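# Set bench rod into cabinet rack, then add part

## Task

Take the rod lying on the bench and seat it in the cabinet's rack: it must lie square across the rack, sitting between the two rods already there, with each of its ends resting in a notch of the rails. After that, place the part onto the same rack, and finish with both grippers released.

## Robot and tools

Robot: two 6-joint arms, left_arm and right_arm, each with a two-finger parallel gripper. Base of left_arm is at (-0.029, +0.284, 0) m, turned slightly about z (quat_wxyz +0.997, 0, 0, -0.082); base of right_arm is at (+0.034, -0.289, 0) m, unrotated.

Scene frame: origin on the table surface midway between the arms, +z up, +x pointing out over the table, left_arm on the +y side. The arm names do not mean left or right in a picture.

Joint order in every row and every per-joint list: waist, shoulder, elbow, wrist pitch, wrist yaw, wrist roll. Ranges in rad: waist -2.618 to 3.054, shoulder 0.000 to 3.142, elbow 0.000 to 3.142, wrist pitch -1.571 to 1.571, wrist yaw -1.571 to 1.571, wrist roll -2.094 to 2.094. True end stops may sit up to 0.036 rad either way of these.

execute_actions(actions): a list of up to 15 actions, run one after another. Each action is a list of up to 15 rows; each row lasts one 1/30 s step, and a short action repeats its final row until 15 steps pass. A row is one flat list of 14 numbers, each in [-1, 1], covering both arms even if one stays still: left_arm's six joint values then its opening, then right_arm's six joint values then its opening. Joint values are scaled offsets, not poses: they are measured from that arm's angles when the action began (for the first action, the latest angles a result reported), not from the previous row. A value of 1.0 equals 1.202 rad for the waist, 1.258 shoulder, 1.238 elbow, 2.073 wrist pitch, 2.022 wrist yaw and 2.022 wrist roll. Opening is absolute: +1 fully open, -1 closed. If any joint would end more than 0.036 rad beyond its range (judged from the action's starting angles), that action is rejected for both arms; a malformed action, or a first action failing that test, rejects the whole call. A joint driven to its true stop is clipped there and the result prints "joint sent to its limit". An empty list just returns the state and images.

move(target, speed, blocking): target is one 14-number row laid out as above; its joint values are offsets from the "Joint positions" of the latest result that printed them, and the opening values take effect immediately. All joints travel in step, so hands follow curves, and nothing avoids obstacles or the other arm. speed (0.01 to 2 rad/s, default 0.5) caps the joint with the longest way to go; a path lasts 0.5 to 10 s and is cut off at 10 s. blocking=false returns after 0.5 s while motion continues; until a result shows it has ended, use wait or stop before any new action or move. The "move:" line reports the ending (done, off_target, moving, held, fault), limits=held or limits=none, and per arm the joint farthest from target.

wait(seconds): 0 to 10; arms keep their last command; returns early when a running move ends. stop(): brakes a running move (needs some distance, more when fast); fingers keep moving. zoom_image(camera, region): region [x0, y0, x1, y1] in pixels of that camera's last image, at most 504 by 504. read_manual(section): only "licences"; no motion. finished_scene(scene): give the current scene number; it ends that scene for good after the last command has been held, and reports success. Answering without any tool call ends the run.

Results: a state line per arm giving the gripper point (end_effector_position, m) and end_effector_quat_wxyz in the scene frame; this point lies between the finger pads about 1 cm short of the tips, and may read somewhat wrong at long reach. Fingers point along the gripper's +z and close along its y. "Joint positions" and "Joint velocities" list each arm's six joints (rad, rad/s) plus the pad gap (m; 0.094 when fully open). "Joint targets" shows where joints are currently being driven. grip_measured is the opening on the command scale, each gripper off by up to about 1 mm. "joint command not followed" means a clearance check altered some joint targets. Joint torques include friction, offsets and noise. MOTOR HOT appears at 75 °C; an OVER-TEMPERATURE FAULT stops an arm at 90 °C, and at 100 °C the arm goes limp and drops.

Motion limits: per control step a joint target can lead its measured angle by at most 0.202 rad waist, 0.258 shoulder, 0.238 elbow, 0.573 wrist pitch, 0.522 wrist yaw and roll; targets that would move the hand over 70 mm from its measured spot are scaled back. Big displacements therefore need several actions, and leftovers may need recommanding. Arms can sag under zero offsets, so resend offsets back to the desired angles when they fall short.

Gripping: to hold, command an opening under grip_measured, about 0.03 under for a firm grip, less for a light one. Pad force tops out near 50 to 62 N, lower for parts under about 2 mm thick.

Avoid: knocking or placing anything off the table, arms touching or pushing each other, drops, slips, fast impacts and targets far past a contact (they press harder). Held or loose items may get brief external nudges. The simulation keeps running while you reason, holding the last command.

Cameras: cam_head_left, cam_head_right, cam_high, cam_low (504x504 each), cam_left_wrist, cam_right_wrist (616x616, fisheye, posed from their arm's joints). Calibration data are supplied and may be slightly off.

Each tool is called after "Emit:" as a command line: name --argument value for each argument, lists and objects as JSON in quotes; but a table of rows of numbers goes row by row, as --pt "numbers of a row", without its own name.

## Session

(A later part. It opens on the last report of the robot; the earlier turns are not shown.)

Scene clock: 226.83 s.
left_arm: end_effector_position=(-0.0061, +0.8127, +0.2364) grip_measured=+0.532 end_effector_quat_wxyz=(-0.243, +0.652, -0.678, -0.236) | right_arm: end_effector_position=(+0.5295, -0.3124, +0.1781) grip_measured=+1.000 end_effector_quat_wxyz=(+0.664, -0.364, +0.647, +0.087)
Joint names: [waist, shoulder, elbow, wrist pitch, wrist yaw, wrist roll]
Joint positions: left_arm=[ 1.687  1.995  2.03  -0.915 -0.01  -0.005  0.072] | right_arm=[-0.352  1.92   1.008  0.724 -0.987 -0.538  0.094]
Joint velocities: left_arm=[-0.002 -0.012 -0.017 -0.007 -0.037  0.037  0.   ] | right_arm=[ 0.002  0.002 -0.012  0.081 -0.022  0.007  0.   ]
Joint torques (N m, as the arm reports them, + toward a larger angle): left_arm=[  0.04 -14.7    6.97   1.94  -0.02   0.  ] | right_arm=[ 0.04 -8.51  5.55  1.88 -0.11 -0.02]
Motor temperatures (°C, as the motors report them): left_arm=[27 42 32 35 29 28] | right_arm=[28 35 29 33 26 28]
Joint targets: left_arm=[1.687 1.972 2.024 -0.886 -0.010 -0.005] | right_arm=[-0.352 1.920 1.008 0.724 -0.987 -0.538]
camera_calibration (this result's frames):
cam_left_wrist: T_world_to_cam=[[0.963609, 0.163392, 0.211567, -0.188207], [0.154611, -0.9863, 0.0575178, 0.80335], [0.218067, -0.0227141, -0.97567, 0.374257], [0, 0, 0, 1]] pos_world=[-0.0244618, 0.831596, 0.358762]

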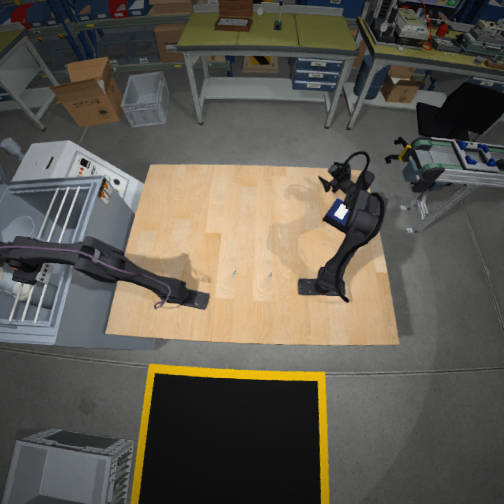

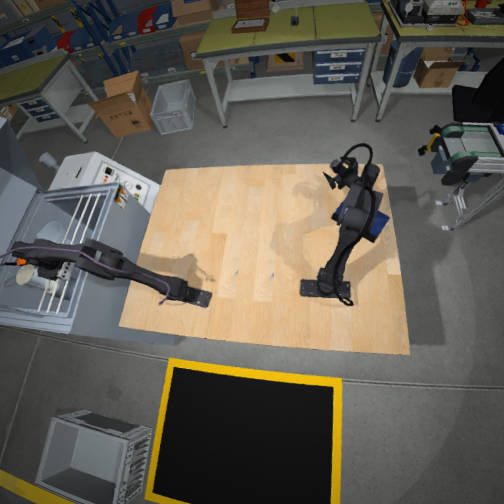

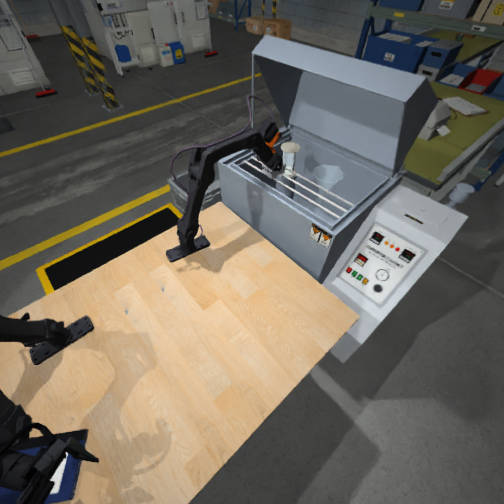

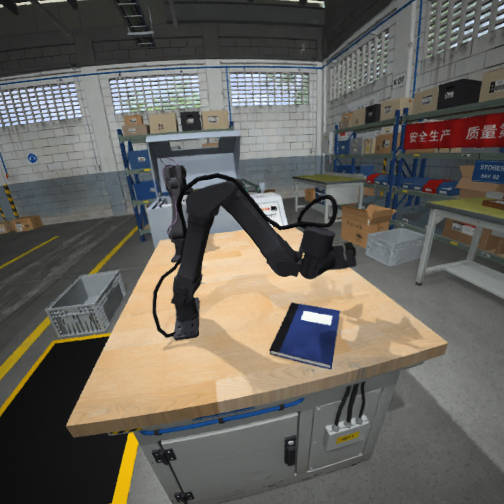

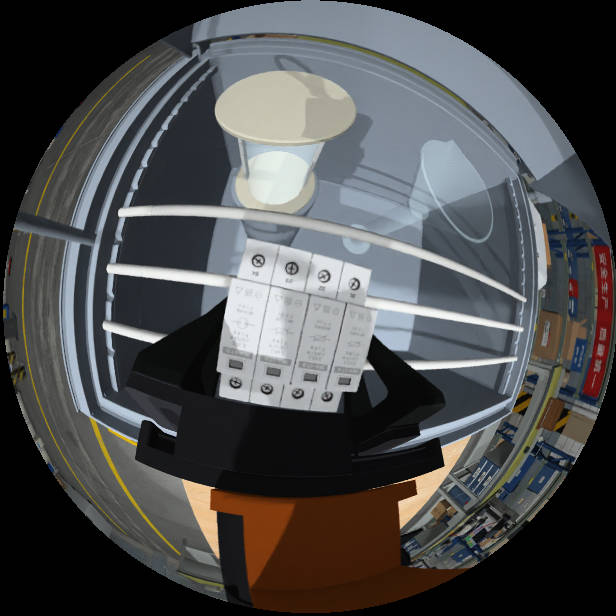

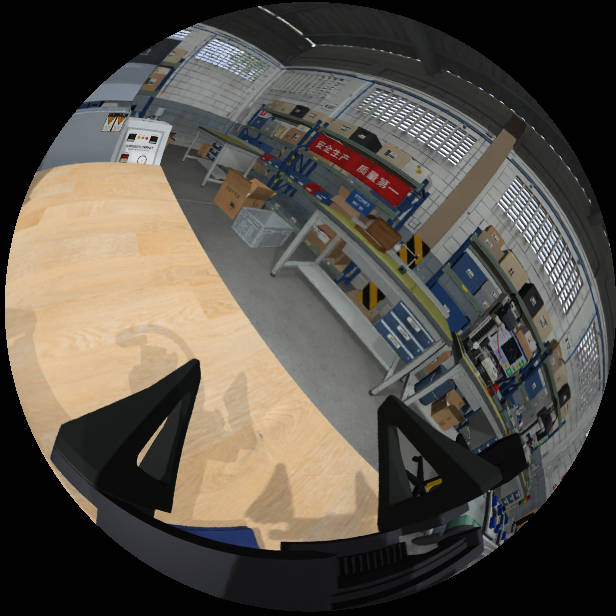

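Emit:
execute_actions --actions '[[[0,-0.018,0,0.01,0,0,0.53,0,0,0,0,0,0,1],[0,-0.018,0,0.01,0,0,0.55,0,0,0,0,0,0,1],[0,-0.018,0,0.01,0,0,0.57,0,0,0,0,0,0,1],[0,-0.018,0,0.01,0,0,0.6,0,0,0,0,0,0,1],[0,-0.018,0,0.01,0,0,0.7,0,0,0,0,0,0,1],[0,-0.018,0,0.01,0,0,0.9,0,0,0,0,0,0,1]]]'

Emit:
move --target '[0,-0.3,0,-0.16,0,0,0.9,0,0,0,0,0,0,1]' --speed 0.5

Emit:
zoom_image --camera "cam_left_wrist" --region '[80, 100, 560, 400]'

Scene clock: 233.53 s.
left_arm: end_effector_position=(-0.0061, +0.8128, +0.2364) grip_measured=+0.897 end_effector_quat_wxyz=(-0.243, +0.652, -0.678, -0.237) | right_arm: end_effector_position=(+0.5295, -0.3124, +0.1781) grip_measured=+1.000 end_effector_quat_wxyz=(+0.664, -0.364, +0.647, +0.087)
Joint names: [waist, shoulder, elbow, wrist pitch, wrist yaw, wrist roll]
Joint positions: left_arm=[ 1.687  1.995  2.03  -0.915 -0.011 -0.005  0.089] | right_arm=[-0.352  1.92   1.008  0.724 -0.987 -0.538  0.094]
Joint velocities: left_arm=[ 0.012 -0.007 -0.007 -0.066  0.037 -0.051 -0.   ] | right_arm=[-0.007 -0.007 -0.012 -0.007 -0.051 -0.037  0.   ]
Joint torques (N m, as the arm reports them, + toward a larger angle): left_arm=[  0.03 -14.7    7.52   1.83  -0.02  -0.01] | right_arm=[ 0.03 -8.51  5.56  1.89 -0.11 -0.03]
Motor temperatures (°C, as the motors report them): left_arm=[27 41 32 35 29 28] | right_arm=[28 35 29 33 26 28]
Joint targets: left_arm=[1.687 1.972 2.030 -0.895 -0.010 -0.005] | right_arm=[-0.352 1.920 1.008 0.724 -0.987 -0.538]
camera_calibration (this result's frames):
cam_left_wrist: T_world_to_cam=[[0.963627, 0.163543, 0.211367, -0.188245], [0.154867, -0.986285, 0.0570854, 0.803523], [0.217804, -0.0222754, -0.975738, 0.37399], [0, 0, 0, 1]] pos_world=[-0.0244971, 0.831619, 0.358836]

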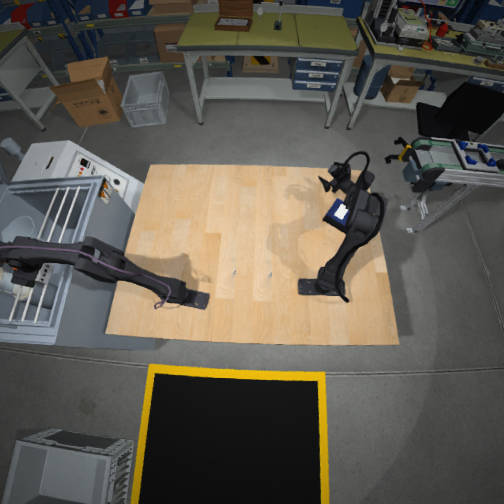

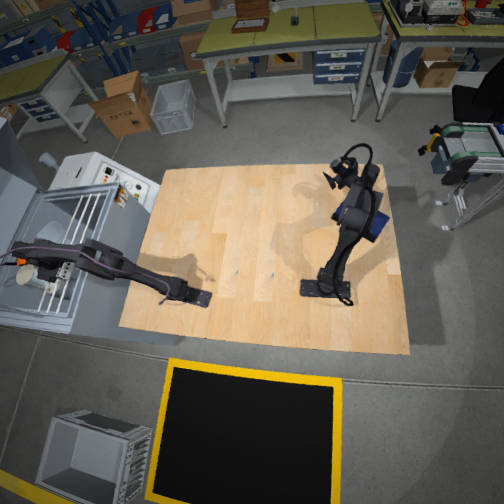

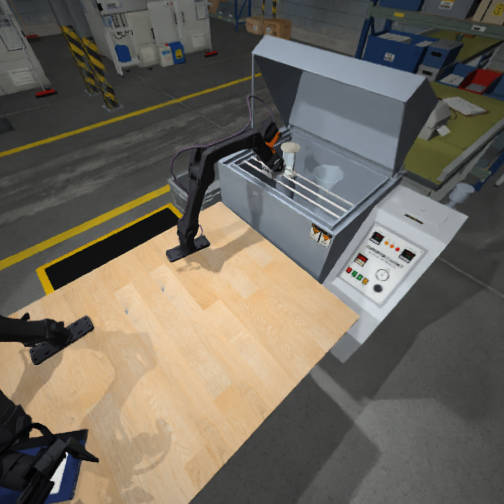

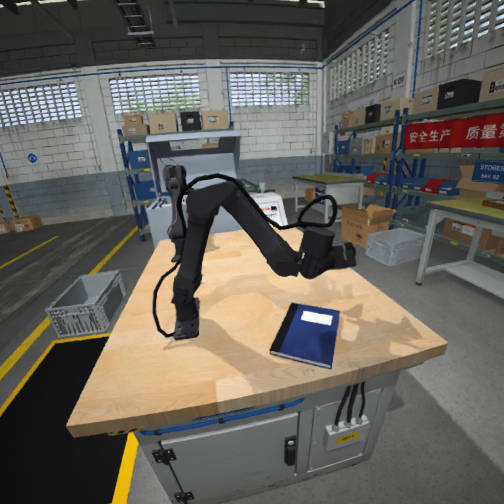

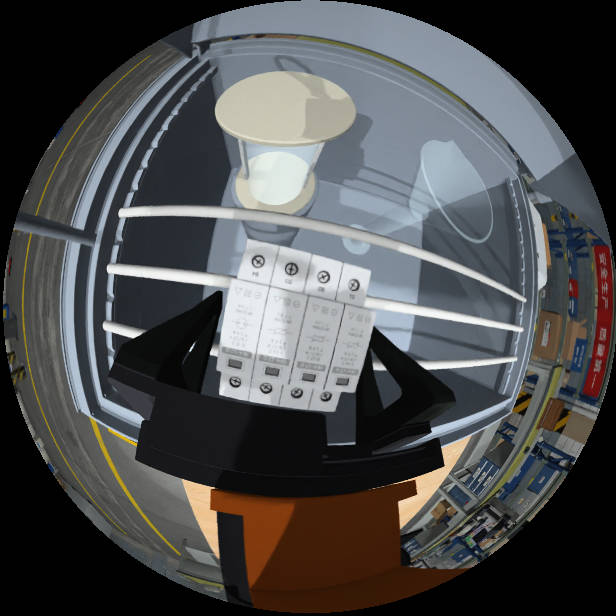

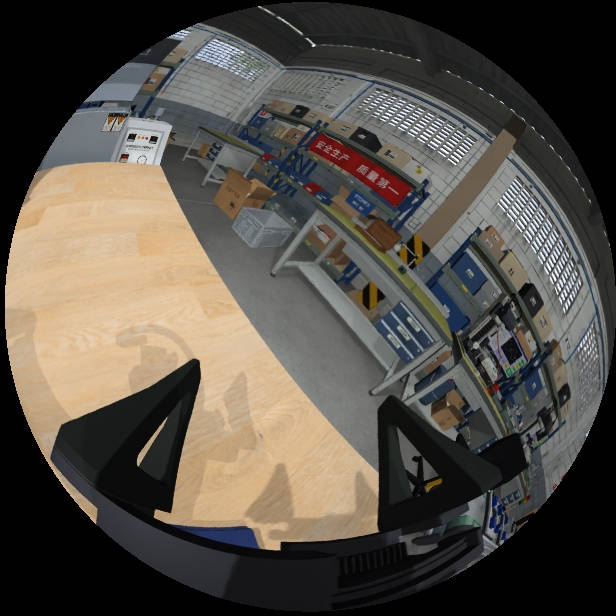

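Scene clock: 235.00 s.
left_arm: end_effector_position=(-0.0123, +0.6861, +0.3510) grip_measured=+0.897 end_effector_quat_wxyz=(-0.260, +0.646, -0.672, -0.253) | right_arm: end_effector_position=(+0.5295, -0.3124, +0.1781) grip_measured=+1.000 end_effector_quat_wxyz=(+0.664, -0.364, +0.647, +0.087)
Joint names: [waist, shoulder, elbow, wrist pitch, wrist yaw, wrist roll]
Joint positions: left_arm=[ 1.687  1.623  2.03  -1.236 -0.011 -0.005  0.089] | right_arm=[-0.352  1.92   1.008  0.724 -0.987 -0.538  0.094]
Joint velocities: left_arm=[ 0.012  0.007 -0.012  0.007 -0.037 -0.022 -0.   ] | right_arm=[ 0.007 -0.002 -0.012  0.007 -0.007 -0.007  0.   ]
Joint torques (N m, as the arm reports them, + toward a larger angle): left_arm=[ 0.05 -8.1   6.55  1.56 -0.02  0.  ] | right_arm=[ 0.01 -8.5   5.56  1.88 -0.1  -0.02]
Motor temperatures (°C, as the motors report them): left_arm=[27 41 32 35 29 28] | right_arm=[28 35 29 33 26 28]
Joint targets: left_arm=[1.687 1.617 2.030 -1.246 -0.011 -0.005] | right_arm=[-0.352 1.920 1.008 0.724 -0.987 -0.538]
move: done; limits=none; left_arm: farthest joint: the wrist pitch, 0.010 radians from its target (0.332 radians at the start); right_arm: farthest joint: the waist, 0.000 radians from its target (0.000 radians at the start)
camera_calibration (this result's frames):
cam_left_wrist: T_world_to_cam=[[0.963105, 0.152735, 0.221589, -0.182009], [0.154788, -0.987914, 0.00817821, 0.691218], [0.22016, 0.0264228, -0.975106, 0.450708], [0, 0, 0, 1]] pos_world=[-0.030926, 0.698754, 0.474166]

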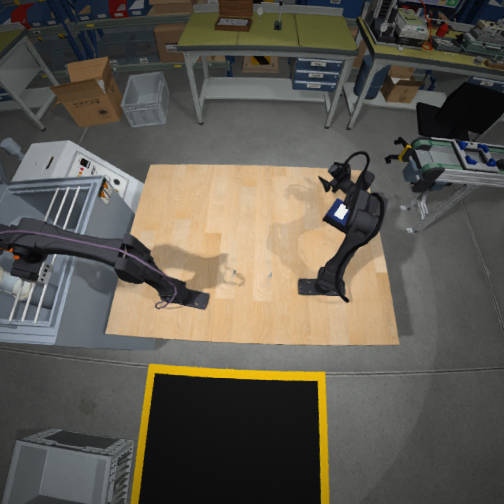

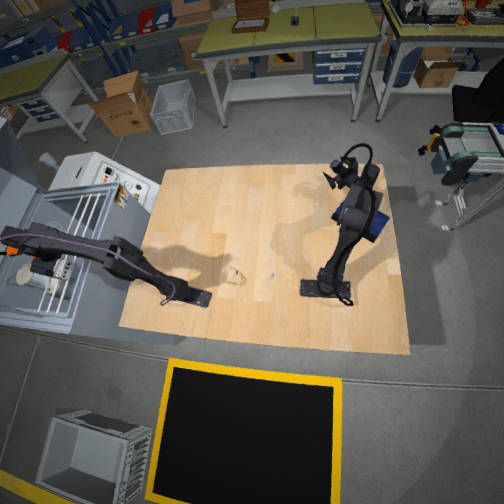

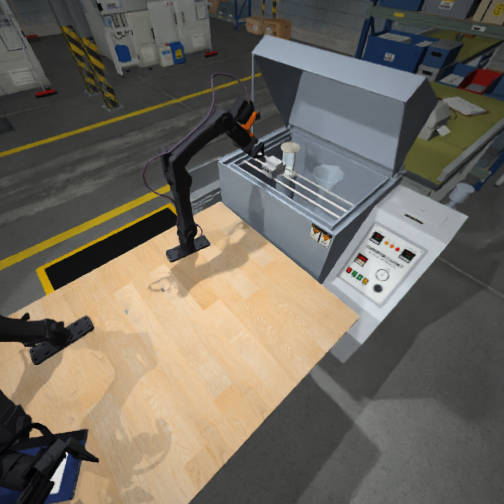

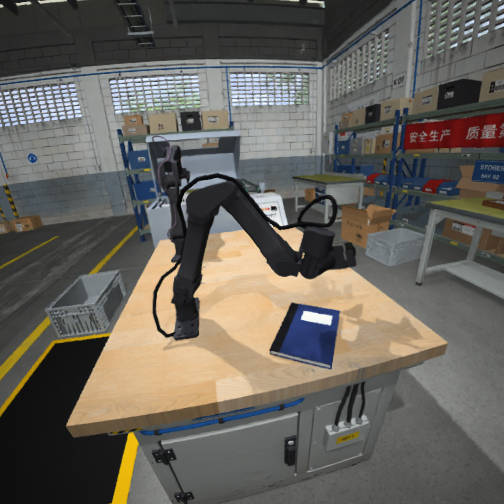

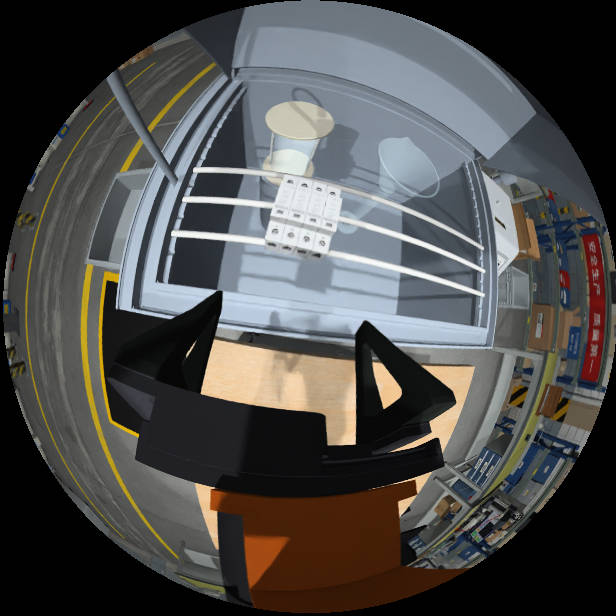

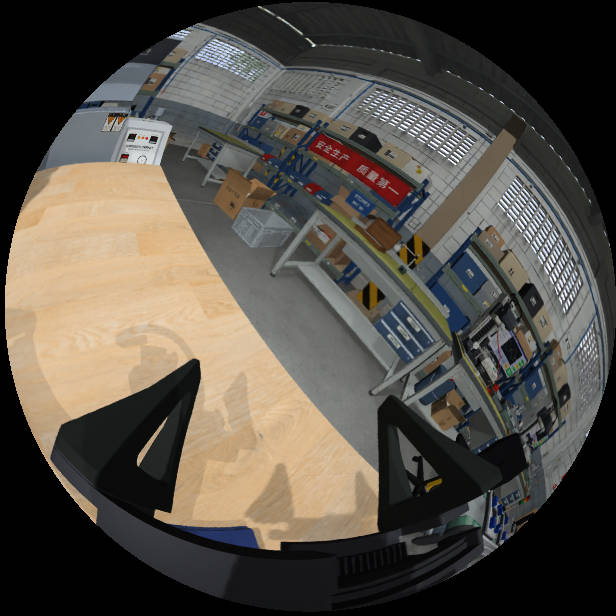

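Region (80, 100, 560, 400) of cam_left_wrist's 616x616 image, scaled by 1.050, with more detail than that image has; it fills the top 315 rows of this view, and the rest is white.

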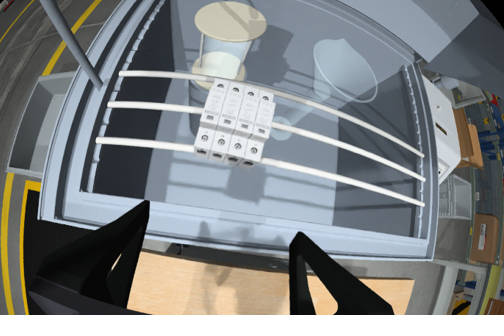

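Emit:
zoom_image --camera "cam_left_wrist" --region '[150, 150, 250, 260]'

Emit:
zoom_image --camera "cam_left_wrist" --region '[430, 220, 510, 320]'

Region (150, 150, 250, 260) of cam_left_wrist's 616x616 image, scaled by 4.582, with more detail than that image has; it fills the left 458 columns of this view, and the rest is white.

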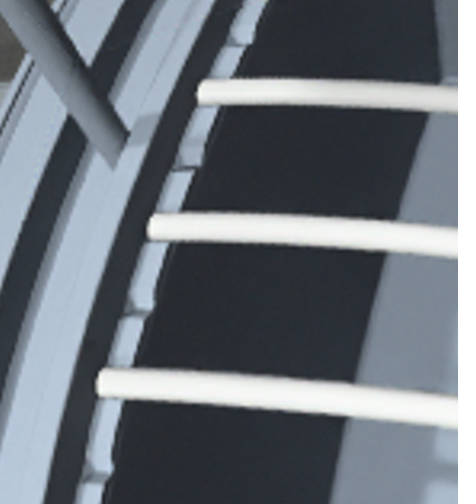

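Region (430, 220, 510, 320) of cam_left_wrist's 616x616 image, scaled by 5.040, with more detail than that image has; it fills the left 403 columns of this view, and the rest is white.

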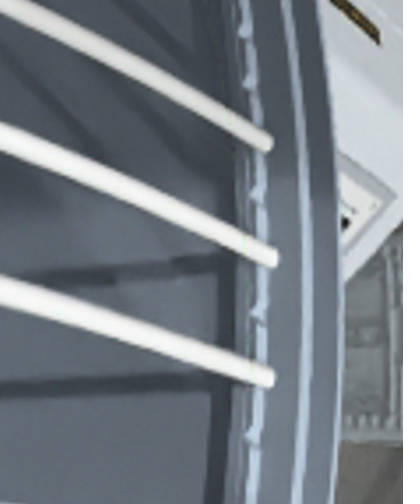

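Emit:
finished_scene --scene 1

The scene is finished: the task was done.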